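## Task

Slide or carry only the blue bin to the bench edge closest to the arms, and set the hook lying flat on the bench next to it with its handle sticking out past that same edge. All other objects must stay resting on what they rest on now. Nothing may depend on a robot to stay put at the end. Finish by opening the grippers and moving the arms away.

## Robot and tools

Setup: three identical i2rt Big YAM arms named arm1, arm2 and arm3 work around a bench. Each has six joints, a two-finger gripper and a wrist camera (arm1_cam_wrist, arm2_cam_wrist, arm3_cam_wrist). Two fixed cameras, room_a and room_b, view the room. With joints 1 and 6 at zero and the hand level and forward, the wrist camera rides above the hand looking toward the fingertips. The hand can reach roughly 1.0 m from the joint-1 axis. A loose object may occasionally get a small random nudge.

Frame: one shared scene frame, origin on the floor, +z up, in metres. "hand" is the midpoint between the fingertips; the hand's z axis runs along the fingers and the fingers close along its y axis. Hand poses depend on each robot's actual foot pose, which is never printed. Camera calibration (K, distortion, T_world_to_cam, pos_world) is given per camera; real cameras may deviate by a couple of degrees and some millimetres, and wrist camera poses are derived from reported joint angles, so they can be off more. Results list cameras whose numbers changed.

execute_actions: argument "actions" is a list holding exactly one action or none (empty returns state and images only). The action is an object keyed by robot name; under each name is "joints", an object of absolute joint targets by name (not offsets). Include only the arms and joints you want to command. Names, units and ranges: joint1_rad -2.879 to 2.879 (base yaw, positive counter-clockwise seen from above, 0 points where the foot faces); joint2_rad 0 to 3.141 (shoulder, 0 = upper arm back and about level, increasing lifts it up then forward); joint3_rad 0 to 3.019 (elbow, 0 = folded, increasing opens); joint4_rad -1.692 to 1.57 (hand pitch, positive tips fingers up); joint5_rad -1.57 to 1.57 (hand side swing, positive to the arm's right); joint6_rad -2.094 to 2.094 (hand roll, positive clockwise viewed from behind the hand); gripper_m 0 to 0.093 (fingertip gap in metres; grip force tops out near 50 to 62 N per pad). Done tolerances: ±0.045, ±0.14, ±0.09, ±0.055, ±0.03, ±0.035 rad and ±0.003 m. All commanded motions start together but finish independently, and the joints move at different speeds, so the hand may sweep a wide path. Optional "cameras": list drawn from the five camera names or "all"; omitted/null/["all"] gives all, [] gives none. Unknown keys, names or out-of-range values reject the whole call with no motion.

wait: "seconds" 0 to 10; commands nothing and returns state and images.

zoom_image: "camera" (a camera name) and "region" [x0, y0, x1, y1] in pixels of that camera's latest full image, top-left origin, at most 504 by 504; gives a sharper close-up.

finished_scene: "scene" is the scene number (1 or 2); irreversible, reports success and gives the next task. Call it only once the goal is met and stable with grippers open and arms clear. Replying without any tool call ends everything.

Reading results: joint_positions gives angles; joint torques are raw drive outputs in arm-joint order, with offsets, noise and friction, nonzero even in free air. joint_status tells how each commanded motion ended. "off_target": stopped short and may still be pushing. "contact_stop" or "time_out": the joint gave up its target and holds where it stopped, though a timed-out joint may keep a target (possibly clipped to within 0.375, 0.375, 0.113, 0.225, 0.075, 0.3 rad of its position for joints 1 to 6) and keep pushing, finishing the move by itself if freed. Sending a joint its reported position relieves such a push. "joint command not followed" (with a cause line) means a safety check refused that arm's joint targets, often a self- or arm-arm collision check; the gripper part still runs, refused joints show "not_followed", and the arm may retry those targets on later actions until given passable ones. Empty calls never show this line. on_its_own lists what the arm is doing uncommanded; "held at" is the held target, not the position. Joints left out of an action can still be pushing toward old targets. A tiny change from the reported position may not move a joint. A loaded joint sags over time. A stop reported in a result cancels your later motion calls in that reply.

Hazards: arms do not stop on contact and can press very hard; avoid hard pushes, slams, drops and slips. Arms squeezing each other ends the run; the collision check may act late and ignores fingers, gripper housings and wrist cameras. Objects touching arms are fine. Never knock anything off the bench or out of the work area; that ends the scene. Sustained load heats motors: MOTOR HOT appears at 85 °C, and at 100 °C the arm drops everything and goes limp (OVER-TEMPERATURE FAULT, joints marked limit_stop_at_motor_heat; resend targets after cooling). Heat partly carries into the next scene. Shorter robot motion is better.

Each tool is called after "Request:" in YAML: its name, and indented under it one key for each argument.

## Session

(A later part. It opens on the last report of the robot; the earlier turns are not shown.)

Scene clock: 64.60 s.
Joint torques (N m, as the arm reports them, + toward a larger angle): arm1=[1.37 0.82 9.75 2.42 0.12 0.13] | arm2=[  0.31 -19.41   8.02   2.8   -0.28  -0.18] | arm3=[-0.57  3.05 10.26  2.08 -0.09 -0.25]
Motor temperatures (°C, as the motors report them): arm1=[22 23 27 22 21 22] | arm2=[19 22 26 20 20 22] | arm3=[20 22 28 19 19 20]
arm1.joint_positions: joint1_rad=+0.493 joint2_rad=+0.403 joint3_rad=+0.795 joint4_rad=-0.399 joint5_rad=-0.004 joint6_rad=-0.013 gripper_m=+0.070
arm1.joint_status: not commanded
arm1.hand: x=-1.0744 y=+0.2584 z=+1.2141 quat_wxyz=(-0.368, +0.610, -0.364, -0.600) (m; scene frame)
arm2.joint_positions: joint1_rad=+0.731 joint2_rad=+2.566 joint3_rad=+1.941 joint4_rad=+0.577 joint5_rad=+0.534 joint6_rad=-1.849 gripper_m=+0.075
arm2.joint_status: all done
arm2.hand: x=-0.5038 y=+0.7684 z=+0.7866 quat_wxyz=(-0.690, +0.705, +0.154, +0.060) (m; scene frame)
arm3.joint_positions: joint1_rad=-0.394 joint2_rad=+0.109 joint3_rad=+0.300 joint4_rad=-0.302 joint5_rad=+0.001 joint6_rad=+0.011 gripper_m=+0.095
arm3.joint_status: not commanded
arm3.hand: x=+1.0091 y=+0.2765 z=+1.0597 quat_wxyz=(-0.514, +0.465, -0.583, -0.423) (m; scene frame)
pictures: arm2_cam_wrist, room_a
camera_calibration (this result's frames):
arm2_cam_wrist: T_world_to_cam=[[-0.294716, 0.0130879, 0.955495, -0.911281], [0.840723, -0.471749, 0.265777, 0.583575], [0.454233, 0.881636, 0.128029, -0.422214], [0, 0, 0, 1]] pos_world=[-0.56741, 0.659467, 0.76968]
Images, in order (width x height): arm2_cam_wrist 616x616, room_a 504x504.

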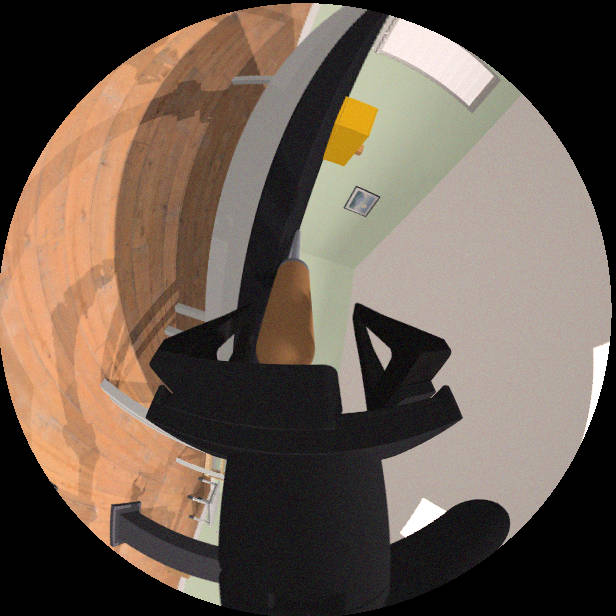

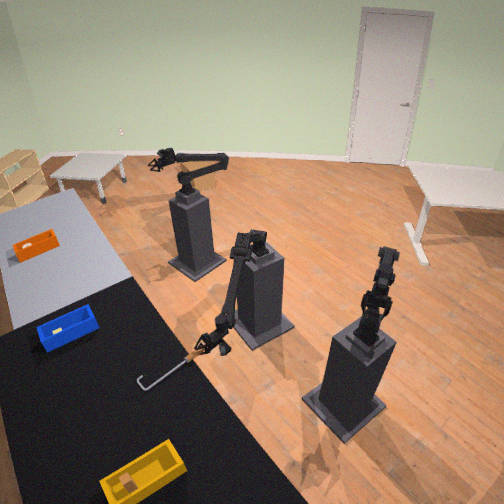

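Request:
execute_actions:
  actions:
    - {"arm2":{"joints":{"joint2_rad":2.622}}}
  cameras: []

Request:
execute_actions:
  actions:
    - {"arm2":{"joints":{"gripper_m":0.0}}}
  cameras: ["arm2_cam_wrist"]

Scene clock: 65.50 s.
Joint torques (N m, as the arm reports them, + toward a larger angle): arm1=[ 1.21  1.92 10.03  2.46  0.15  0.15] | arm2=[  0.24 -18.83   7.91   2.85  -0.27  -0.19] | arm3=[-0.64  3.09 10.23  2.04 -0.09 -0.24]
Motor temperatures (°C, as the motors report them): arm1=[22 23 27 22 21 22] | arm2=[19 22 26 20 20 22] | arm3=[20 22 28 19 19 20]
arm1.joint_positions: joint1_rad=+0.493 joint2_rad=+0.403 joint3_rad=+0.795 joint4_rad=-0.399 joint5_rad=-0.004 joint6_rad=-0.013 gripper_m=+0.070
arm1.joint_status: not commanded
arm1.hand: x=-1.0744 y=+0.2584 z=+1.2141 quat_wxyz=(-0.368, +0.610, -0.364, -0.600) (m; scene frame)
arm2.joint_positions: joint1_rad=+0.731 joint2_rad=+2.578 joint3_rad=+1.941 joint4_rad=+0.577 joint5_rad=+0.534 joint6_rad=-1.850 gripper_m=+0.075
arm2.joint_status: all done
arm2.hand: x=-0.5031 y=+0.7675 z=+0.7758 quat_wxyz=(-0.686, +0.708, +0.157, +0.062) (m; scene frame)
arm3.joint_positions: joint1_rad=-0.394 joint2_rad=+0.109 joint3_rad=+0.300 joint4_rad=-0.302 joint5_rad=+0.001 joint6_rad=+0.011 gripper_m=+0.095
arm3.joint_status: not commanded
arm3.hand: x=+1.0091 y=+0.2765 z=+1.0597 quat_wxyz=(-0.514, +0.465, -0.583, -0.423) (m; scene frame)
pictures: none
No camera images: the call's "cameras" was empty. Leave "cameras" out to get every camera's image.

Scene clock: 66.17 s.
Joint torques (N m, as the arm reports them, + toward a larger angle): arm1=[1.07 1.01 9.81 2.37 0.22 0.12] | arm2=[  0.21 -18.89   7.92   2.69  -0.23  -0.17] | arm3=[-0.59  3.04 10.24  2.08 -0.08 -0.24]
Motor temperatures (°C, as the motors report them): arm1=[22 23 27 22 21 22] | arm2=[19 22 26 20 20 22] | arm3=[20 22 28 19 19 20]
arm1.joint_positions: joint1_rad=+0.493 joint2_rad=+0.403 joint3_rad=+0.795 joint4_rad=-0.399 joint5_rad=-0.004 joint6_rad=-0.013 gripper_m=+0.070
arm1.joint_status: not commanded
arm1.hand: x=-1.0744 y=+0.2584 z=+1.2141 quat_wxyz=(-0.368, +0.610, -0.364, -0.600) (m; scene frame)
arm2.joint_positions: joint1_rad=+0.731 joint2_rad=+2.578 joint3_rad=+1.941 joint4_rad=+0.580 joint5_rad=+0.533 joint6_rad=-1.851 gripper_m=+0.030
arm2.joint_status: gripper_m off_target (ended at +0.030, target +0.000)
arm2.hand: x=-0.5032 y=+0.7675 z=+0.7762 quat_wxyz=(-0.687, +0.707, +0.157, +0.062) (m; scene frame)
arm3.joint_positions: joint1_rad=-0.394 joint2_rad=+0.109 joint3_rad=+0.300 joint4_rad=-0.302 joint5_rad=+0.001 joint6_rad=+0.011 gripper_m=+0.095
arm3.joint_status: not commanded
arm3.hand: x=+1.0091 y=+0.2765 z=+1.0597 quat_wxyz=(-0.514, +0.465, -0.583, -0.423) (m; scene frame)
pictures: arm2_cam_wrist
camera_calibration (this result's frames):
arm2_cam_wrist: T_world_to_cam=[[-0.302097, 0.0198031, 0.953072, -0.908087], [0.839034, -0.469055, 0.275696, 0.574879], [0.452503, 0.882947, 0.125085, -0.419931], [0, 0, 0, 1]] pos_world=[-0.566654, 0.65841, 0.759507]
Images, in order (width x height): arm2_cam_wrist 616x616.

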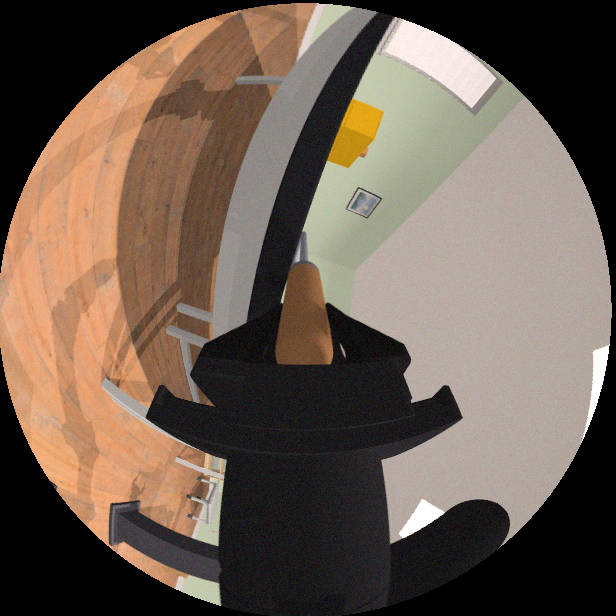

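Request:
execute_actions:
  actions:
    - {"arm2":{"joints":{"joint2_rad":2.36}}}
  cameras: ["arm2_cam_wrist","room_a"]

Scene clock: 67.70 s.
Joint torques (N m, as the arm reports them, + toward a larger angle): arm1=[1.54 0.74 9.97 2.67 0.21 0.12] | arm2=[ -0.21 -22.98  11.61   3.56  -0.19  -0.16] | arm3=[-0.53  3.13 10.26  2.04 -0.08 -0.24]
Motor temperatures (°C, as the motors report them): arm1=[22 23 27 22 21 22] | arm2=[19 22 26 20 20 22] | arm3=[20 22 28 19 19 20]
arm1.joint_positions: joint1_rad=+0.493 joint2_rad=+0.403 joint3_rad=+0.795 joint4_rad=-0.399 joint5_rad=-0.004 joint6_rad=-0.013 gripper_m=+0.070
arm1.joint_status: not commanded
arm1.hand: x=-1.0744 y=+0.2584 z=+1.2141 quat_wxyz=(-0.368, +0.610, -0.364, -0.600) (m; scene frame)
arm2.joint_positions: joint1_rad=+0.732 joint2_rad=+2.382 joint3_rad=+1.909 joint4_rad=+0.560 joint5_rad=+0.531 joint6_rad=-1.851 gripper_m=+0.030
arm2.joint_status: all done
arm2.hand: x=-0.5030 y=+0.7646 z=+0.9286 quat_wxyz=(-0.732, +0.668, +0.123, +0.038) (m; scene frame)
arm3.joint_positions: joint1_rad=-0.394 joint2_rad=+0.109 joint3_rad=+0.300 joint4_rad=-0.302 joint5_rad=+0.001 joint6_rad=+0.011 gripper_m=+0.095
arm3.joint_status: not commanded
arm3.hand: x=+1.0091 y=+0.2765 z=+1.0597 quat_wxyz=(-0.514, +0.465, -0.583, -0.423) (m; scene frame)
pictures: arm2_cam_wrist, room_a
camera_calibration (this result's frames):
arm2_cam_wrist: T_world_to_cam=[[-0.216005, -0.0912847, 0.972116, -0.942658], [0.859423, -0.490295, 0.144924, 0.679198], [0.463394, 0.866763, 0.184358, -0.473749], [0, 0, 0, 1]] pos_world=[-0.567804, 0.657585, 0.90528]
Images, in order (width x height): arm2_cam_wrist 616x616, room_a 504x504.

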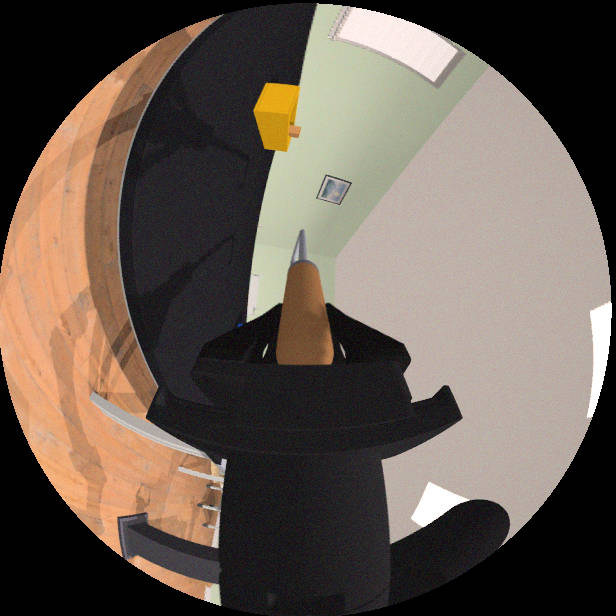

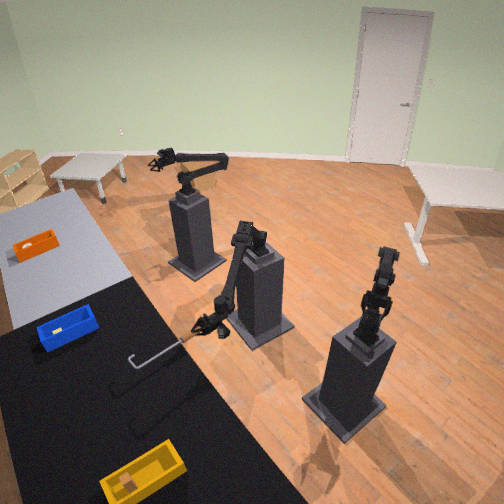

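Request:
execute_actions:
  actions:
    - {"arm2":{"joints":{"joint1_rad":0.05,"joint2_rad":2.17,"joint3_rad":1.745,"joint4_rad":0.45,"joint5_rad":0,"joint6_rad":-1.57}}}
  cameras: ["arm2_cam_wrist","room_a","room_b"]

Request:
zoom_image:
  camera: "room_a"
  region: [20, 230, 200, 370]

Scene clock: 70.87 s.
Joint torques (N m, as the arm reports them, + toward a larger angle): arm1=[ 0.65  1.24 10.1   2.47  0.2   0.15] | arm2=[  0.06 -24.65  10.66   3.68  -0.16  -0.01] | arm3=[-0.69  3.22 10.25  2.05 -0.08 -0.24]
Motor temperatures (°C, as the motors report them): arm1=[22 23 27 22 21 22] | arm2=[19 23 26 20 20 22] | arm3=[20 22 28 19 19 20]
arm1.joint_positions: joint1_rad=+0.493 joint2_rad=+0.403 joint3_rad=+0.795 joint4_rad=-0.399 joint5_rad=-0.004 joint6_rad=-0.013 gripper_m=+0.070
arm1.joint_status: not commanded
arm1.hand: x=-1.0744 y=+0.2584 z=+1.2141 quat_wxyz=(-0.368, +0.610, -0.364, -0.600) (m; scene frame)
arm2.joint_positions: joint1_rad=+0.046 joint2_rad=+2.235 joint3_rad=+1.733 joint4_rad=+0.421 joint5_rad=+0.001 joint6_rad=-1.573 gripper_m=+0.030
arm2.joint_status: all done
arm2.hand: x=+0.0065 y=+0.8865 z=+0.9230 quat_wxyz=(-0.678, +0.735, -0.009, +0.008) (m; scene frame)
arm3.joint_positions: joint1_rad=-0.394 joint2_rad=+0.109 joint3_rad=+0.300 joint4_rad=-0.302 joint5_rad=+0.001 joint6_rad=+0.011 gripper_m=+0.095
arm3.joint_status: not commanded
arm3.hand: x=+1.0091 y=+0.2765 z=+1.0597 quat_wxyz=(-0.514, +0.465, -0.583, -0.423) (m; scene frame)
pictures: arm2_cam_wrist, room_a, room_b
camera_calibration (this result's frames):
arm2_cam_wrist: T_world_to_cam=[[0.00797541, 0.0928052, 0.995652, -1.00242], [0.796604, -0.602449, 0.0497736, 0.489591], [0.604449, 0.792743, -0.0787338, -0.506875], [0, 0, 0, 1]] pos_world=[-0.0756353, 0.789805, 0.933783]
Images, in order (width x height): arm2_cam_wrist 616x616, room_a 504x504, room_b 504x504.

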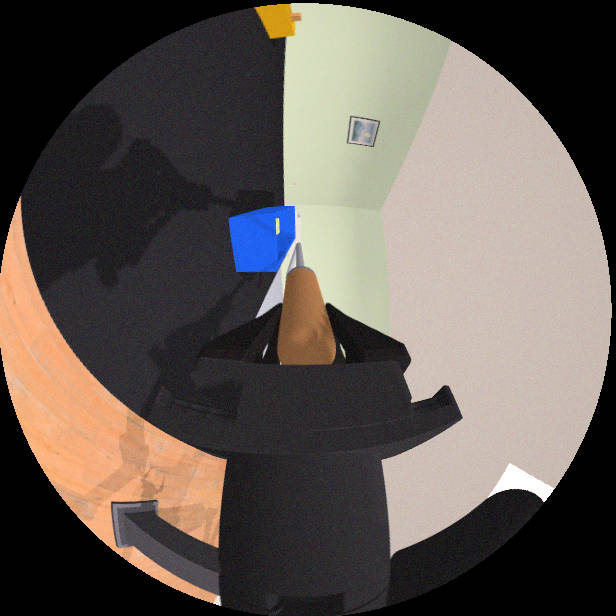

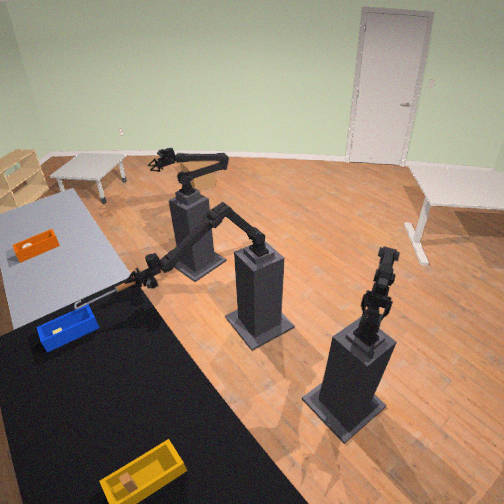

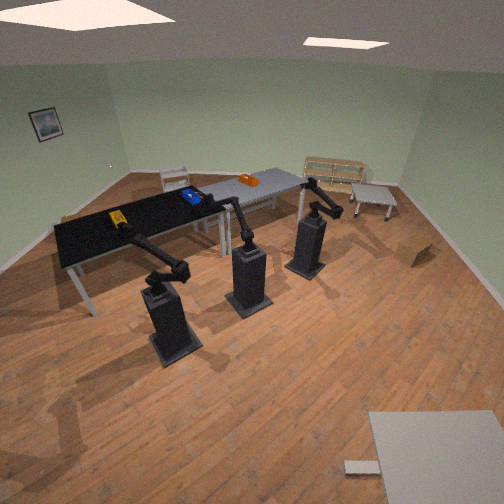

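Region (20, 230, 200, 370) of room_a's 504x504 image, scaled by 2.800, with more detail than that image has.

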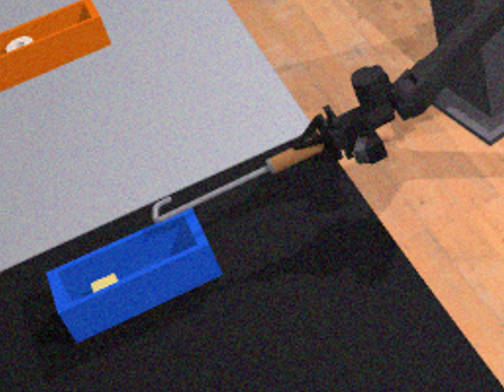

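Request:
execute_actions:
  actions:
    - {"arm2":{"joints":{"joint1_rad":0.068,"joint5_rad":-0.085}}}
  cameras: ["arm2_cam_wrist"]

Request:
execute_actions:
  actions:
    - {"arm2":{"joints":{"joint6_rad":-0.85}}}
  cameras: ["arm2_cam_wrist","room_a"]

Request:
zoom_image:
  camera: "room_a"
  region: [20, 230, 200, 370]

Scene clock: 72.07 s.
Joint torques (N m, as the arm reports them, + toward a larger angle): arm1=[1.57 1.16 9.96 2.56 0.2  0.17] | arm2=[ -0.48 -24.67  10.69   3.68  -0.12  -0.04] | arm3=[-0.59  3.05 10.24  2.06 -0.08 -0.24]
Motor temperatures (°C, as the motors report them): arm1=[22 23 27 22 21 22] | arm2=[19 23 26 20 20 22] | arm3=[20 22 28 19 19 20]
arm1.joint_positions: joint1_rad=+0.493 joint2_rad=+0.403 joint3_rad=+0.795 joint4_rad=-0.399 joint5_rad=-0.004 joint6_rad=-0.013 gripper_m=+0.070
arm1.joint_status: not commanded
arm1.hand: x=-1.0744 y=+0.2584 z=+1.2141 quat_wxyz=(-0.368, +0.610, -0.364, -0.600) (m; scene frame)
arm2.joint_positions: joint1_rad=+0.070 joint2_rad=+2.235 joint3_rad=+1.733 joint4_rad=+0.421 joint5_rad=-0.085 joint6_rad=-1.573 gripper_m=+0.030
arm2.joint_status: all done
arm2.hand: x=-0.0299 y=+0.8861 z=+0.9231 quat_wxyz=(-0.677, +0.735, +0.029, -0.031) (m; scene frame)
arm3.joint_positions: joint1_rad=-0.394 joint2_rad=+0.109 joint3_rad=+0.300 joint4_rad=-0.302 joint5_rad=+0.001 joint6_rad=+0.011 gripper_m=+0.095
arm3.joint_status: not commanded
arm3.hand: x=+1.0091 y=+0.2765 z=+1.0597 quat_wxyz=(-0.514, +0.465, -0.583, -0.423) (m; scene frame)
pictures: arm2_cam_wrist
camera_calibration (this result's frames):
arm2_cam_wrist: T_world_to_cam=[[0.00468896, 0.0932907, 0.995628, -1.00269], [0.858036, -0.511709, 0.0439064, 0.445179], [0.513568, 0.854079, -0.0824461, -0.538225], [0, 0, 0, 1]] pos_world=[-0.100862, 0.78103, 0.934388]
Images, in order (width x height): arm2_cam_wrist 616x616.

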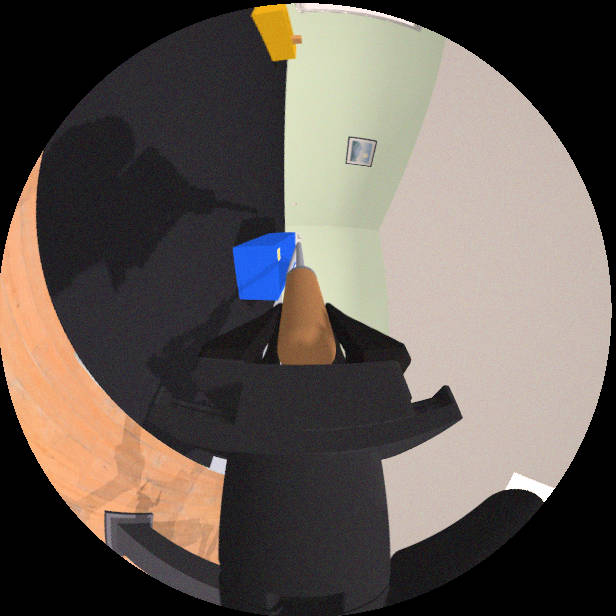

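Scene clock: 73.73 s.
Joint torques (N m, as the arm reports them, + toward a larger angle): arm1=[0.84 1.72 9.98 2.32 0.24 0.13] | arm2=[ -0.03 -24.58  10.65   3.64  -0.18   0.02] | arm3=[-0.64  3.05 10.27  2.09 -0.08 -0.23]
Motor temperatures (°C, as the motors report them): arm1=[22 23 27 22 21 22] | arm2=[19 23 26 20 20 22] | arm3=[20 22 28 19 19 20]
arm1.joint_positions: joint1_rad=+0.493 joint2_rad=+0.403 joint3_rad=+0.795 joint4_rad=-0.399 joint5_rad=-0.004 joint6_rad=-0.013 gripper_m=+0.070
arm1.joint_status: not commanded
arm1.hand: x=-1.0744 y=+0.2584 z=+1.2141 quat_wxyz=(-0.368, +0.610, -0.364, -0.600) (m; scene frame)
arm2.joint_positions: joint1_rad=+0.070 joint2_rad=+2.235 joint3_rad=+1.733 joint4_rad=+0.421 joint5_rad=-0.084 joint6_rad=-0.859 gripper_m=+0.030
arm2.joint_status: all done
arm2.hand: x=-0.0294 y=+0.8861 z=+0.9231 quat_wxyz=(-0.624, +0.698, -0.229, -0.266) (m; scene frame)
arm3.joint_positions: joint1_rad=-0.394 joint2_rad=+0.109 joint3_rad=+0.300 joint4_rad=-0.302 joint5_rad=+0.001 joint6_rad=+0.011 gripper_m=+0.095
arm3.joint_status: not commanded
arm3.hand: x=+1.0091 y=+0.2765 z=+1.0597 quat_wxyz=(-0.514, +0.465, -0.583, -0.423) (m; scene frame)
pictures: arm2_cam_wrist, room_a
camera_calibration (this result's frames):
arm2_cam_wrist: T_world_to_cam=[[0.655601, 0.128243, 0.744137, -0.782374], [0.661644, -0.572463, -0.484266, 0.98038], [0.363887, 0.809839, -0.460159, -0.155028], [0, 0, 0, 1]] pos_world=[-0.0793249, 0.787114, 0.98562]
Images, in order (width x height): arm2_cam_wrist 616x616, room_a 504x504.

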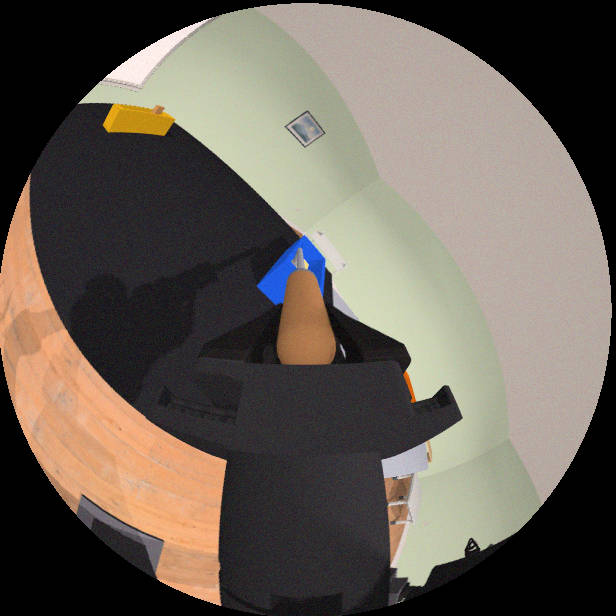

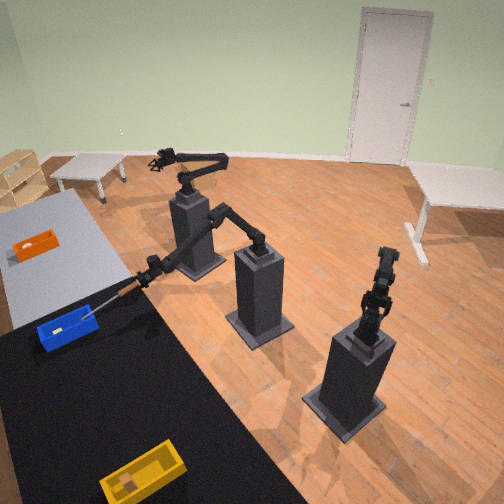

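Region (20, 230, 200, 370) of room_a's 504x504 image, scaled by 2.800, with more detail than that image has.

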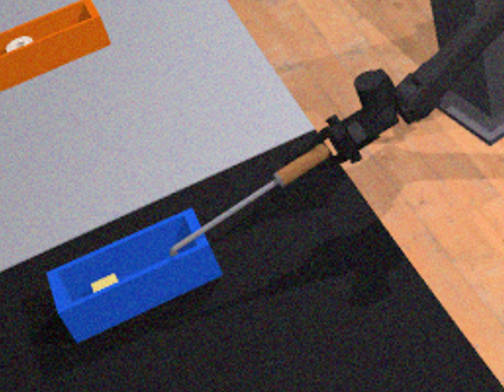

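Request:
execute_actions:
  actions:
    - {"arm2":{"joints":{"joint1_rad":0.05,"joint2_rad":2.035,"joint3_rad":1.455,"joint4_rad":0.59}}}
  cameras: ["arm2_cam_wrist","room_a"]

Request:
zoom_image:
  camera: "room_a"
  region: [20, 230, 200, 370]

Scene clock: 75.20 s.
Joint torques (N m, as the arm reports them, + toward a larger angle): arm1=[ 1.59  1.05 10.08  2.5   0.21  0.11] | arm2=[ -0.43 -20.44  10.12   4.55  -0.17  -0.02] | arm3=[-0.58  3.04 10.24  2.07 -0.08 -0.25]
Motor temperatures (°C, as the motors report them): arm1=[22 23 27 22 21 22] | arm2=[19 23 26 20 20 22] | arm3=[20 22 28 19 19 20]
arm1.joint_positions: joint1_rad=+0.493 joint2_rad=+0.403 joint3_rad=+0.795 joint4_rad=-0.399 joint5_rad=-0.004 joint6_rad=-0.013 gripper_m=+0.070
arm1.joint_status: not commanded
arm1.hand: x=-1.0744 y=+0.2584 z=+1.2141 quat_wxyz=(-0.368, +0.610, -0.364, -0.600) (m; scene frame)
arm2.joint_positions: joint1_rad=+0.053 joint2_rad=+2.073 joint3_rad=+1.443 joint4_rad=+0.544 joint5_rad=-0.084 joint6_rad=-0.855 gripper_m=+0.030
arm2.joint_status: all done
arm2.hand: x=-0.0160 y=+0.8149 z=+0.9239 quat_wxyz=(-0.624, +0.697, -0.237, -0.261) (m; scene frame)
arm3.joint_positions: joint1_rad=-0.394 joint2_rad=+0.109 joint3_rad=+0.300 joint4_rad=-0.302 joint5_rad=+0.001 joint6_rad=+0.011 gripper_m=+0.095
arm3.joint_status: not commanded
arm3.hand: x=+1.0091 y=+0.2765 z=+1.0597 quat_wxyz=(-0.514, +0.465, -0.583, -0.423) (m; scene frame)
pictures: arm2_cam_wrist, room_a
camera_calibration (this result's frames):
arm2_cam_wrist: T_world_to_cam=[[0.660788, 0.120839, 0.740781, -0.77345], [0.650115, -0.585395, -0.484421, 0.941694], [0.375113, 0.801692, -0.465382, -0.0902292], [0, 0, 0, 1]] pos_world=[-0.0672758, 0.717062, 0.987142]
Images, in order (width x height): arm2_cam_wrist 616x616, room_a 504x504.

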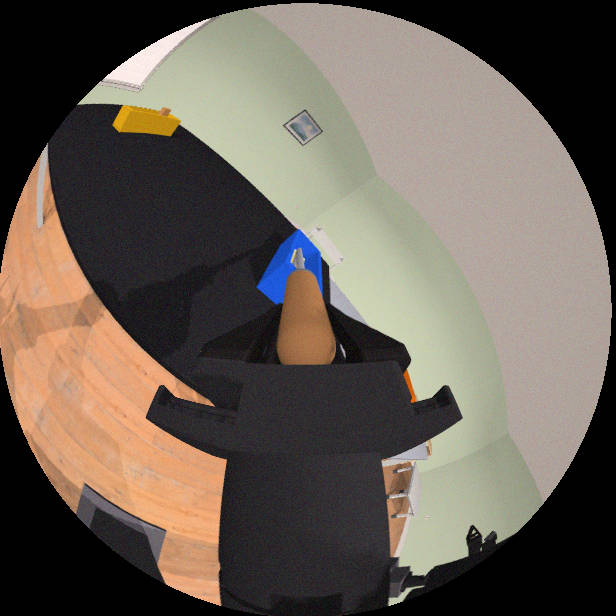

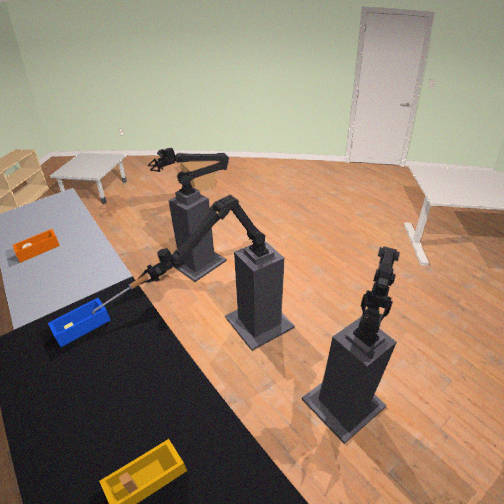

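Region (20, 230, 200, 370) of room_a's 504x504 image, scaled by 2.800, with more detail than that image has.

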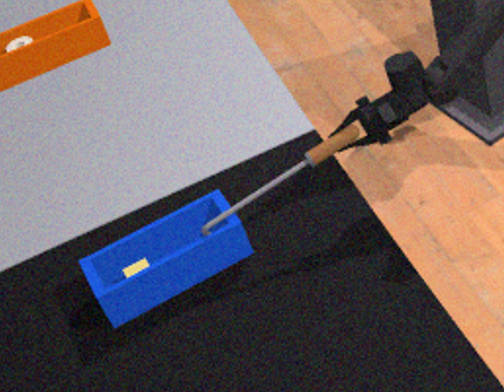

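Request:
execute_actions:
  actions:
    - {"arm2":{"joints":{"joint2_rad":1.84,"joint3_rad":1.078,"joint4_rad":0.765}}}
  cameras: ["room_a"]

Request:
execute_actions:
  actions:
    - {"arm2":{"joints":{"joint2_rad":1.675,"joint3_rad":0.805,"joint4_rad":0.865}}}
  cameras: ["arm2_cam_wrist","room_a","room_b"]

Request:
zoom_image:
  camera: "room_a"
  region: [60, 230, 220, 350]

Scene clock: 76.60 s.
Joint torques (N m, as the arm reports them, + toward a larger angle): arm1=[1.42 1.89 9.92 2.36 0.14 0.17] | arm2=[ -0.43 -15.74   9.21   4.33  -0.15  -0.03] | arm3=[-0.68  3.16 10.24  2.06 -0.09 -0.24]
Motor temperatures (°C, as the motors report them): arm1=[22 23 27 22 21 22] | arm2=[19 23 26 20 20 22] | arm3=[20 22 28 19 19 20]
arm1.joint_positions: joint1_rad=+0.493 joint2_rad=+0.403 joint3_rad=+0.795 joint4_rad=-0.399 joint5_rad=-0.004 joint6_rad=-0.013 gripper_m=+0.070
arm1.joint_status: not commanded
arm1.hand: x=-1.0744 y=+0.2584 z=+1.2141 quat_wxyz=(-0.368, +0.610, -0.364, -0.600) (m; scene frame)
arm2.joint_positions: joint1_rad=+0.053 joint2_rad=+1.865 joint3_rad=+1.065 joint4_rad=+0.722 joint5_rad=-0.084 joint6_rad=-0.854 gripper_m=+0.030
arm2.joint_status: all done
arm2.hand: x=-0.0175 y=+0.7054 z=+0.9203 quat_wxyz=(-0.627, +0.695, -0.236, -0.262) (m; scene frame)
arm3.joint_positions: joint1_rad=-0.394 joint2_rad=+0.109 joint3_rad=+0.300 joint4_rad=-0.302 joint5_rad=+0.001 joint6_rad=+0.011 gripper_m=+0.095
arm3.joint_status: not commanded
arm3.hand: x=+1.0091 y=+0.2765 z=+1.0597 quat_wxyz=(-0.514, +0.465, -0.583, -0.423) (m; scene frame)
pictures: room_a
Images, in order (width x height): room_a 504x504.

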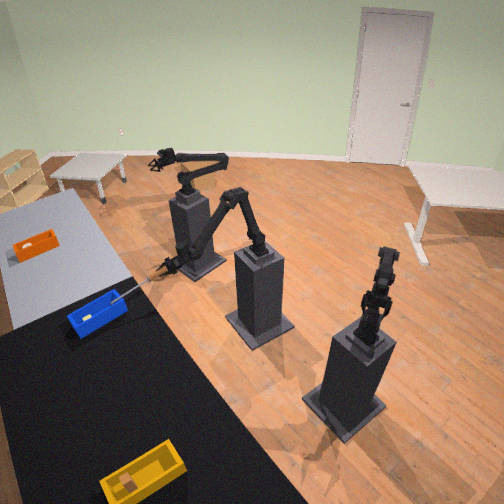

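Scene clock: 77.57 s.
Joint torques (N m, as the arm reports them, + toward a larger angle): arm1=[ 1.3   0.81 10.    2.51  0.17  0.12] | arm2=[ -0.76 -13.46   7.74   4.51  -0.15  -0.03] | arm3=[-0.55  2.91 10.23  2.03 -0.09 -0.24]
Motor temperatures (°C, as the motors report them): arm1=[22 23 27 22 21 22] | arm2=[19 23 26 20 20 22] | arm3=[20 22 28 19 19 20]
arm1.joint_positions: joint1_rad=+0.493 joint2_rad=+0.403 joint3_rad=+0.795 joint4_rad=-0.399 joint5_rad=-0.004 joint6_rad=-0.013 gripper_m=+0.070
arm1.joint_status: not commanded
arm1.hand: x=-1.0744 y=+0.2584 z=+1.2141 quat_wxyz=(-0.368, +0.610, -0.364, -0.600) (m; scene frame)
arm2.joint_positions: joint1_rad=+0.053 joint2_rad=+1.707 joint3_rad=+0.799 joint4_rad=+0.818 joint5_rad=-0.084 joint6_rad=-0.854 gripper_m=+0.030
arm2.joint_status: all done
arm2.hand: x=-0.0189 y=+0.6181 z=+0.9136 quat_wxyz=(-0.622, +0.698, -0.238, -0.261) (m; scene frame)
arm3.joint_positions: joint1_rad=-0.394 joint2_rad=+0.109 joint3_rad=+0.300 joint4_rad=-0.302 joint5_rad=+0.001 joint6_rad=+0.011 gripper_m=+0.095
arm3.joint_status: not commanded
arm3.hand: x=+1.0091 y=+0.2765 z=+1.0597 quat_wxyz=(-0.514, +0.465, -0.583, -0.423) (m; scene frame)
pictures: arm2_cam_wrist, room_a, room_b
camera_calibration (this result's frames):
arm2_cam_wrist: T_world_to_cam=[[0.661733, 0.123406, 0.739513, -0.740558], [0.649256, -0.587588, -0.482915, 0.823288], [0.374935, 0.799695, -0.468948, 0.0683424], [0, 0, 0, 1]] pos_world=[-0.070096, 0.52049, 0.97728]
Images, in order (width x height): arm2_cam_wrist 616x616, room_a 504x504, room_b 504x504.

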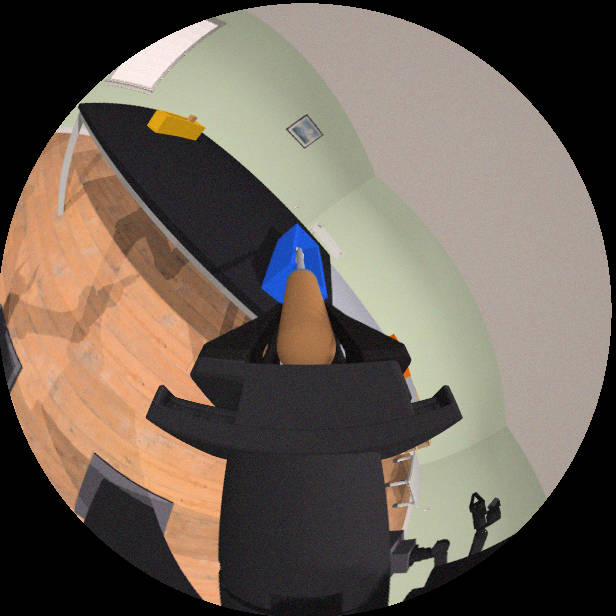

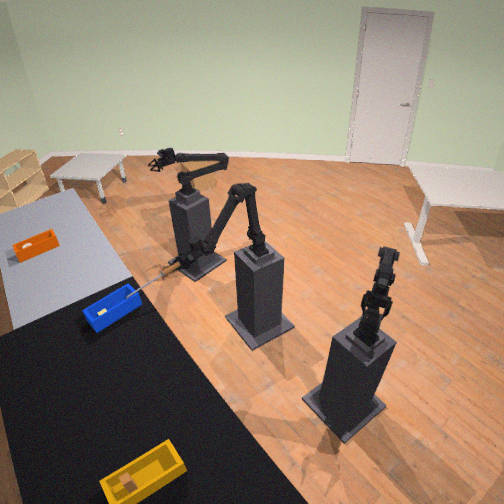

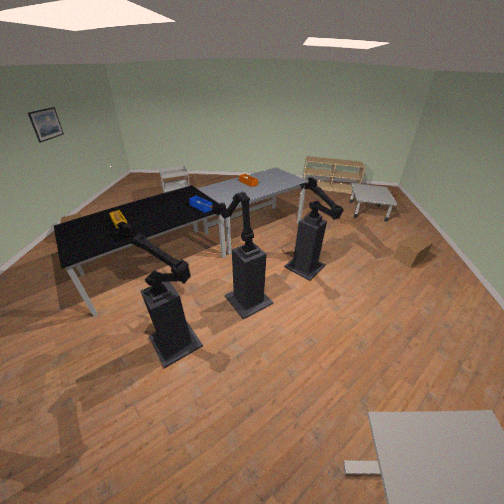

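Region (60, 230, 220, 350) of room_a's 504x504 image, scaled by 3.150, with more detail than that image has; it fills the top 378 rows of this view, and the rest is white.

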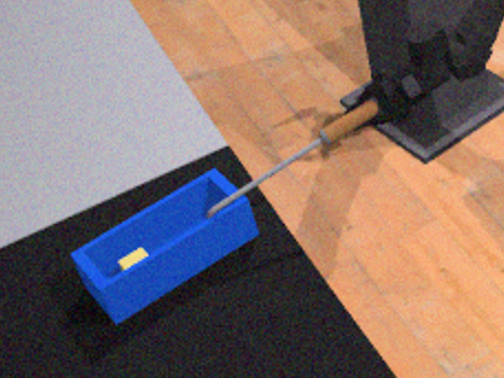

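Request:
execute_actions:
  actions:
    - {"arm2":{"joints":{"joint2_rad":1.605,"joint3_rad":0.708,"joint4_rad":0.90}}}
  cameras: ["room_a"]

Request:
zoom_image:
  camera: "room_a"
  region: [60, 230, 220, 350]

Scene clock: 78.43 s.
Joint torques (N m, as the arm reports them, + toward a larger angle): arm1=[ 1.77  1.   10.06  2.51  0.14  0.1 ] | arm2=[ -0.32 -12.74   7.84   4.61  -0.17  -0.05] | arm3=[-0.57  3.1  10.21  2.03 -0.09 -0.24]
Motor temperatures (°C, as the motors report them): arm1=[22 22 27 22 21 22] | arm2=[19 23 26 20 20 22] | arm3=[20 22 28 19 19 20]
arm1.joint_positions: joint1_rad=+0.493 joint2_rad=+0.403 joint3_rad=+0.795 joint4_rad=-0.399 joint5_rad=-0.004 joint6_rad=-0.013 gripper_m=+0.070
arm1.joint_status: not commanded
arm1.hand: x=-1.0744 y=+0.2584 z=+1.2141 quat_wxyz=(-0.368, +0.610, -0.364, -0.600) (m; scene frame)
arm2.joint_positions: joint1_rad=+0.053 joint2_rad=+1.646 joint3_rad=+0.698 joint4_rad=+0.851 joint5_rad=-0.084 joint6_rad=-0.854 gripper_m=+0.030
arm2.joint_status: all done
arm2.hand: x=-0.0194 y=+0.5832 z=+0.9091 quat_wxyz=(-0.620, +0.701, -0.239, -0.260) (m; scene frame)
arm3.joint_positions: joint1_rad=-0.394 joint2_rad=+0.109 joint3_rad=+0.300 joint4_rad=-0.302 joint5_rad=+0.001 joint6_rad=+0.011 gripper_m=+0.095
arm3.joint_status: not commanded
arm3.hand: x=+1.0091 y=+0.2765 z=+1.0597 quat_wxyz=(-0.514, +0.465, -0.583, -0.423) (m; scene frame)
pictures: room_a
Images, in order (width x height): room_a 504x504.

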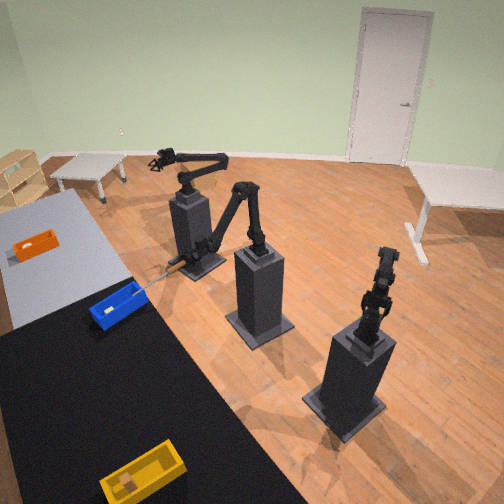

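Region (60, 230, 220, 350) of room_a's 504x504 image, scaled by 3.150, with more detail than that image has; it fills the top 378 rows of this view, and the rest is white.

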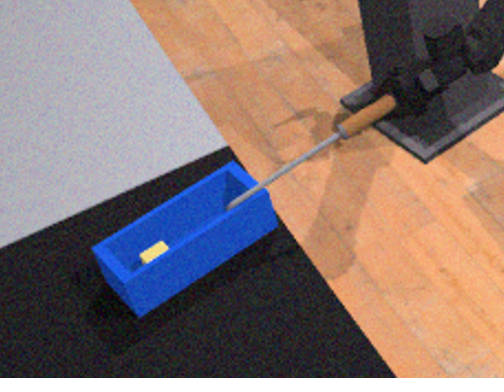

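Request:
execute_actions:
  actions:
    - {"arm2":{"joints":{"joint3_rad":0.92,"joint6_rad":-1.1}}}
  cameras: []

Request:
execute_actions:
  actions:
    - {"arm2":{"joints":{"joint6_rad":-1.6}}}
  cameras: ["room_a","arm2_cam_wrist"]

Request:
zoom_image:
  camera: "room_a"
  region: [60, 230, 220, 350]

Scene clock: 80.00 s.
Joint torques (N m, as the arm reports them, + toward a larger angle): arm1=[0.97 0.94 9.94 2.31 0.22 0.09] | arm2=[ -0.41 -13.41  12.88   4.07  -0.12  -0.3 ] | arm3=[-0.61  3.13 10.24  2.06 -0.07 -0.25]
Motor temperatures (°C, as the motors report them): arm1=[22 22 27 22 21 22] | arm2=[19 23 26 20 20 22] | arm3=[20 22 28 19 19 20]
arm1.joint_positions: joint1_rad=+0.493 joint2_rad=+0.403 joint3_rad=+0.795 joint4_rad=-0.399 joint5_rad=-0.004 joint6_rad=-0.013 gripper_m=+0.070
arm1.joint_status: not commanded
arm1.hand: x=-1.0744 y=+0.2584 z=+1.2141 quat_wxyz=(-0.368, +0.610, -0.364, -0.600) (m; scene frame)
arm2.joint_positions: joint1_rad=+0.053 joint2_rad=+1.638 joint3_rad=+0.866 joint4_rad=+0.860 joint5_rad=-0.084 joint6_rad=-1.081 gripper_m=+0.030
arm2.joint_status: all done
arm2.hand: x=-0.0186 y=+0.6313 z=+0.9992 quat_wxyz=(-0.710, +0.661, -0.139, -0.201) (m; scene frame)
arm3.joint_positions: joint1_rad=-0.394 joint2_rad=+0.109 joint3_rad=+0.300 joint4_rad=-0.302 joint5_rad=+0.001 joint6_rad=+0.011 gripper_m=+0.095
arm3.joint_status: not commanded
arm3.hand: x=+1.0091 y=+0.2765 z=+1.0597 quat_wxyz=(-0.514, +0.465, -0.583, -0.423) (m; scene frame)
pictures: none
No camera images: the call's "cameras" was empty. Leave "cameras" out to get every camera's image.

Scene clock: 81.53 s.
Joint torques (N m, as the arm reports them, + toward a larger angle): arm1=[0.52 1.05 9.84 2.42 0.18 0.14] | arm2=[ -0.34 -13.47  12.95   4.06  -0.1   -0.25] | arm3=[-0.75  3.08 10.27  2.03 -0.09 -0.24]
Motor temperatures (°C, as the motors report them): arm1=[22 22 27 22 21 22] | arm2=[19 23 26 20 20 22] | arm3=[20 22 28 19 19 20]
arm1.joint_positions: joint1_rad=+0.493 joint2_rad=+0.403 joint3_rad=+0.795 joint4_rad=-0.399 joint5_rad=-0.004 joint6_rad=-0.013 gripper_m=+0.070
arm1.joint_status: not commanded
arm1.hand: x=-1.0744 y=+0.2584 z=+1.2141 quat_wxyz=(-0.368, +0.610, -0.364, -0.600) (m; scene frame)
arm2.joint_positions: joint1_rad=+0.053 joint2_rad=+1.638 joint3_rad=+0.866 joint4_rad=+0.860 joint5_rad=-0.084 joint6_rad=-1.580 gripper_m=+0.030
arm2.joint_status: all done
arm2.hand: x=-0.0186 y=+0.6313 z=+0.9992 quat_wxyz=(-0.737, +0.675, +0.028, -0.020) (m; scene frame)
arm3.joint_positions: joint1_rad=-0.394 joint2_rad=+0.109 joint3_rad=+0.300 joint4_rad=-0.302 joint5_rad=+0.001 joint6_rad=+0.011 gripper_m=+0.095
arm3.joint_status: not commanded
arm3.hand: x=+1.0091 y=+0.2765 z=+1.0597 quat_wxyz=(-0.514, +0.465, -0.583, -0.423) (m; scene frame)
pictures: arm2_cam_wrist, room_a
camera_calibration (this result's frames):
arm2_cam_wrist: T_world_to_cam=[[-0.00326283, -0.0771552, 0.997014, -0.948654], [0.848774, -0.527387, -0.0380348, 0.393359], [0.528746, 0.846115, 0.0672081, -0.464416], [0, 0, 0, 1]] pos_world=[-0.0914098, 0.527208, 0.991995]
Images, in order (width x height): arm2_cam_wrist 616x616, room_a 504x504.

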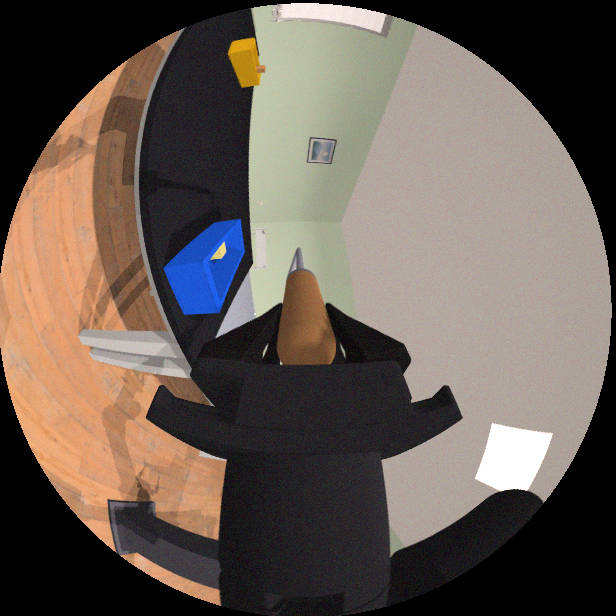

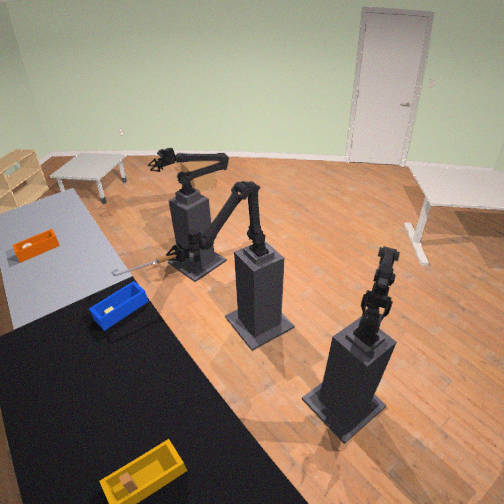

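Region (60, 230, 220, 350) of room_a's 504x504 image, scaled by 3.150, with more detail than that image has; it fills the top 378 rows of this view, and the rest is white.

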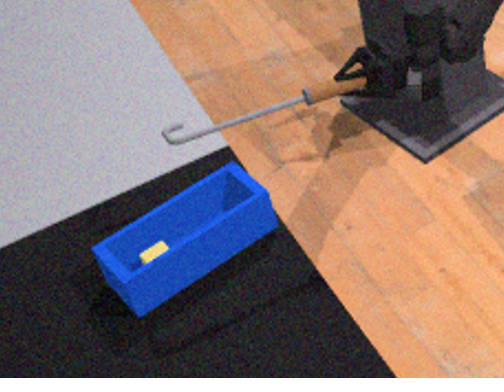

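Request:
execute_actions:
  actions:
    - {"arm2":{"joints":{"joint1_rad":0.283,"joint2_rad":2.0,"joint3_rad":1.385,"joint4_rad":0.93,"joint5_rad":0.065,"joint6_rad":-1.8}}}
  cameras: []

Request:
execute_actions:
  actions:
    - {"arm2":{"joints":{"joint2_rad":2.22,"joint6_rad":-1.89}}}
  cameras: ["room_a","arm2_cam_wrist"]

Request:
zoom_image:
  camera: "room_a"
  region: [70, 250, 230, 370]

Scene clock: 83.60 s.
Joint torques (N m, as the arm reports them, + toward a larger angle): arm1=[ 1.69  1.28 10.    2.46  0.22  0.13] | arm2=[  0.41 -18.53  15.8    4.5   -0.15  -0.26] | arm3=[-0.54  3.07 10.26  2.08 -0.09 -0.25]
Motor temperatures (°C, as the motors report them): arm1=[22 22 27 22 21 22] | arm2=[19 23 27 20 20 22] | arm3=[20 22 28 19 19 20]
arm1.joint_positions: joint1_rad=+0.493 joint2_rad=+0.403 joint3_rad=+0.795 joint4_rad=-0.399 joint5_rad=-0.004 joint6_rad=-0.013 gripper_m=+0.070
arm1.joint_status: not commanded
arm1.hand: x=-1.0744 y=+0.2584 z=+1.2141 quat_wxyz=(-0.368, +0.610, -0.364, -0.600) (m; scene frame)
arm2.joint_positions: joint1_rad=+0.278 joint2_rad=+2.030 joint3_rad=+1.302 joint4_rad=+0.882 joint5_rad=+0.066 joint6_rad=-1.782 gripper_m=+0.030
arm2.joint_status: all done
arm2.hand: x=-0.1648 y=+0.7619 z=+0.9639 quat_wxyz=(-0.759, +0.641, +0.111, +0.022) (m; scene frame)
arm3.joint_positions: joint1_rad=-0.394 joint2_rad=+0.109 joint3_rad=+0.300 joint4_rad=-0.302 joint5_rad=+0.001 joint6_rad=+0.011 gripper_m=+0.095
arm3.joint_status: not commanded
arm3.hand: x=+1.0091 y=+0.2765 z=+1.0597 quat_wxyz=(-0.514, +0.465, -0.583, -0.423) (m; scene frame)
pictures: none
No camera images: the call's "cameras" was empty. Leave "cameras" out to get every camera's image.

Scene clock: 84.73 s.
Joint torques (N m, as the arm reports them, + toward a larger angle): arm1=[2.27 1.15 9.93 2.47 0.17 0.13] | arm2=[  0.18 -21.75  11.66   4.37  -0.14  -0.24] | arm3=[-0.57  2.9  10.26  2.08 -0.08 -0.25]
Motor temperatures (°C, as the motors report them): arm1=[22 22 27 22 21 22] | arm2=[19 23 27 20 20 22] | arm3=[20 22 28 19 19 20]
arm1.joint_positions: joint1_rad=+0.493 joint2_rad=+0.403 joint3_rad=+0.795 joint4_rad=-0.399 joint5_rad=-0.004 joint6_rad=-0.013 gripper_m=+0.070
arm1.joint_status: not commanded
arm1.hand: x=-1.0744 y=+0.2584 z=+1.2141 quat_wxyz=(-0.368, +0.610, -0.364, -0.600) (m; scene frame)
arm2.joint_positions: joint1_rad=+0.279 joint2_rad=+2.275 joint3_rad=+1.333 joint4_rad=+0.887 joint5_rad=+0.066 joint6_rad=-1.874 gripper_m=+0.030
arm2.joint_status: all done
arm2.hand: x=-0.1678 y=+0.7719 z=+0.7934 quat_wxyz=(-0.686, +0.708, +0.162, +0.055) (m; scene frame)
arm3.joint_positions: joint1_rad=-0.394 joint2_rad=+0.109 joint3_rad=+0.300 joint4_rad=-0.302 joint5_rad=+0.001 joint6_rad=+0.011 gripper_m=+0.095
arm3.joint_status: not commanded
arm3.hand: x=+1.0091 y=+0.2765 z=+1.0597 quat_wxyz=(-0.514, +0.465, -0.583, -0.423) (m; scene frame)
pictures: arm2_cam_wrist, room_a
camera_calibration (this result's frames):
arm2_cam_wrist: T_world_to_cam=[[-0.300386, 0.0199631, 0.953609, -0.823484], [0.846892, -0.454359, 0.276282, 0.280232], [0.438796, 0.890595, 0.119576, -0.581577], [0, 0, 0, 1]] pos_world=[-0.229496, 0.661715, 0.777402]
Images, in order (width x height): arm2_cam_wrist 616x616, room_a 504x504.

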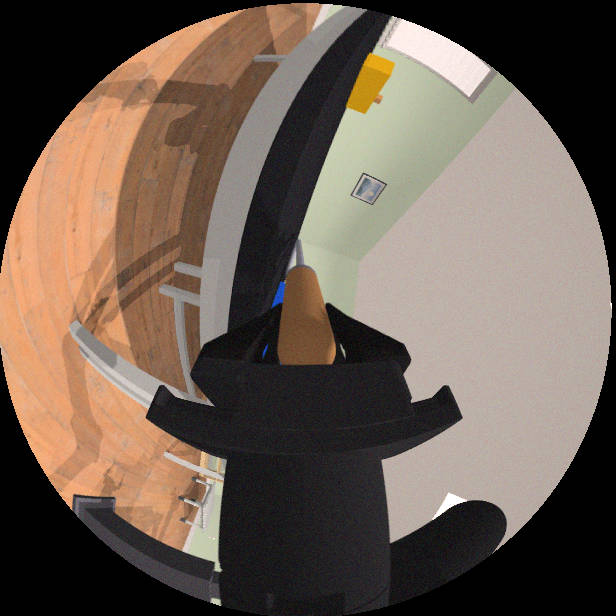

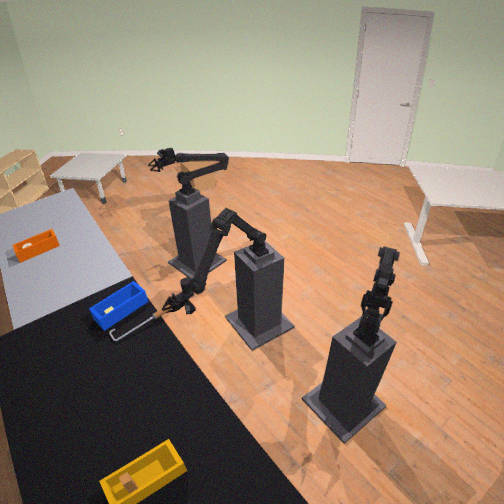

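Region (70, 250, 230, 370) of room_a's 504x504 image, scaled by 3.150, with more detail than that image has; it fills the top 378 rows of this view, and the rest is white.

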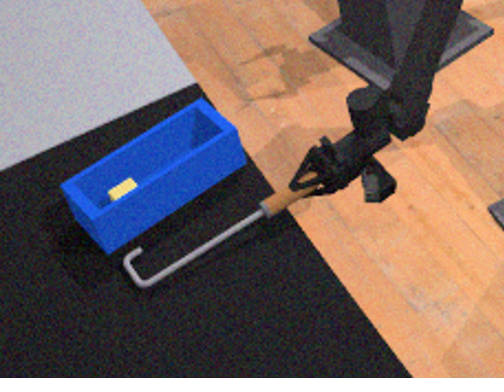

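Request:
execute_actions:
  actions:
    - {"arm2":{"joints":{"joint2_rad":2.315}}}
  cameras: ["arm2_cam_wrist"]

Scene clock: 95.50 s.
Joint torques (N m, as the arm reports them, + toward a larger angle): arm1=[2.09 0.84 9.73 2.36 0.23 0.19] | arm2=[  0.28 -16.7   11.44   3.51  -0.09  -0.07] | arm3=[-0.51  3.   10.24  2.   -0.08 -0.24]
Motor temperatures (°C, as the motors report them): arm1=[22 22 27 22 21 22] | arm2=[19 24 27 20 20 22] | arm3=[20 22 29 20 19 20]
arm1.joint_positions: joint1_rad=+0.493 joint2_rad=+0.403 joint3_rad=+0.795 joint4_rad=-0.399 joint5_rad=-0.004 joint6_rad=-0.013 gripper_m=+0.070
arm1.joint_status: not commanded
arm1.hand: x=-1.0744 y=+0.2584 z=+1.2141 quat_wxyz=(-0.368, +0.610, -0.364, -0.600) (m; scene frame)
arm2.joint_positions: joint1_rad=+0.279 joint2_rad=+2.298 joint3_rad=+1.333 joint4_rad=+0.904 joint5_rad=+0.065 joint6_rad=-1.889 gripper_m=+0.030
arm2.joint_status: all done
arm2.hand: x=-0.1681 y=+0.7701 z=+0.7796 quat_wxyz=(-0.683, +0.708, +0.168, +0.060) (m; scene frame)
arm3.joint_positions: joint1_rad=-0.394 joint2_rad=+0.109 joint3_rad=+0.300 joint4_rad=-0.302 joint5_rad=+0.001 joint6_rad=+0.011 gripper_m=+0.095
arm3.joint_status: not commanded
arm3.hand: x=+1.0091 y=+0.2765 z=+1.0597 quat_wxyz=(-0.514, +0.465, -0.583, -0.423) (m; scene frame)
pictures: arm2_cam_wrist
camera_calibration (this result's frames):
arm2_cam_wrist: T_world_to_cam=[[-0.315663, 0.0232301, 0.948587, -0.811653], [0.843422, -0.451155, 0.291716, 0.268425], [0.434736, 0.892143, 0.12282, -0.582554], [0, 0, 0, 1]] pos_world=[-0.229348, 0.659678, 0.763169]
Images, in order (width x height): arm2_cam_wrist 616x616.

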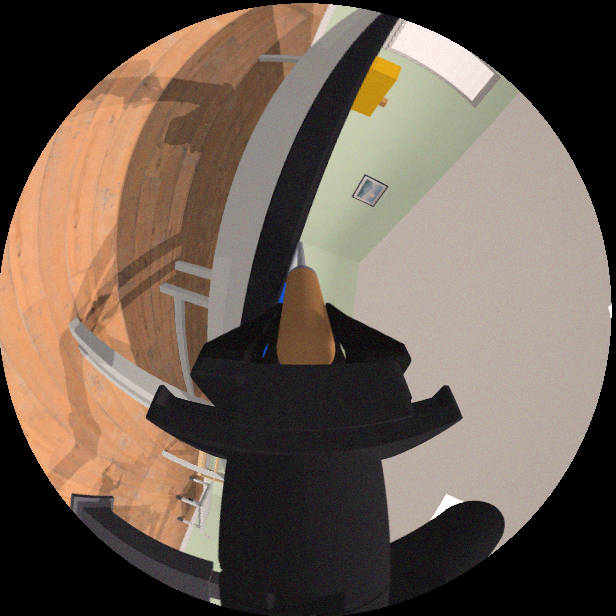

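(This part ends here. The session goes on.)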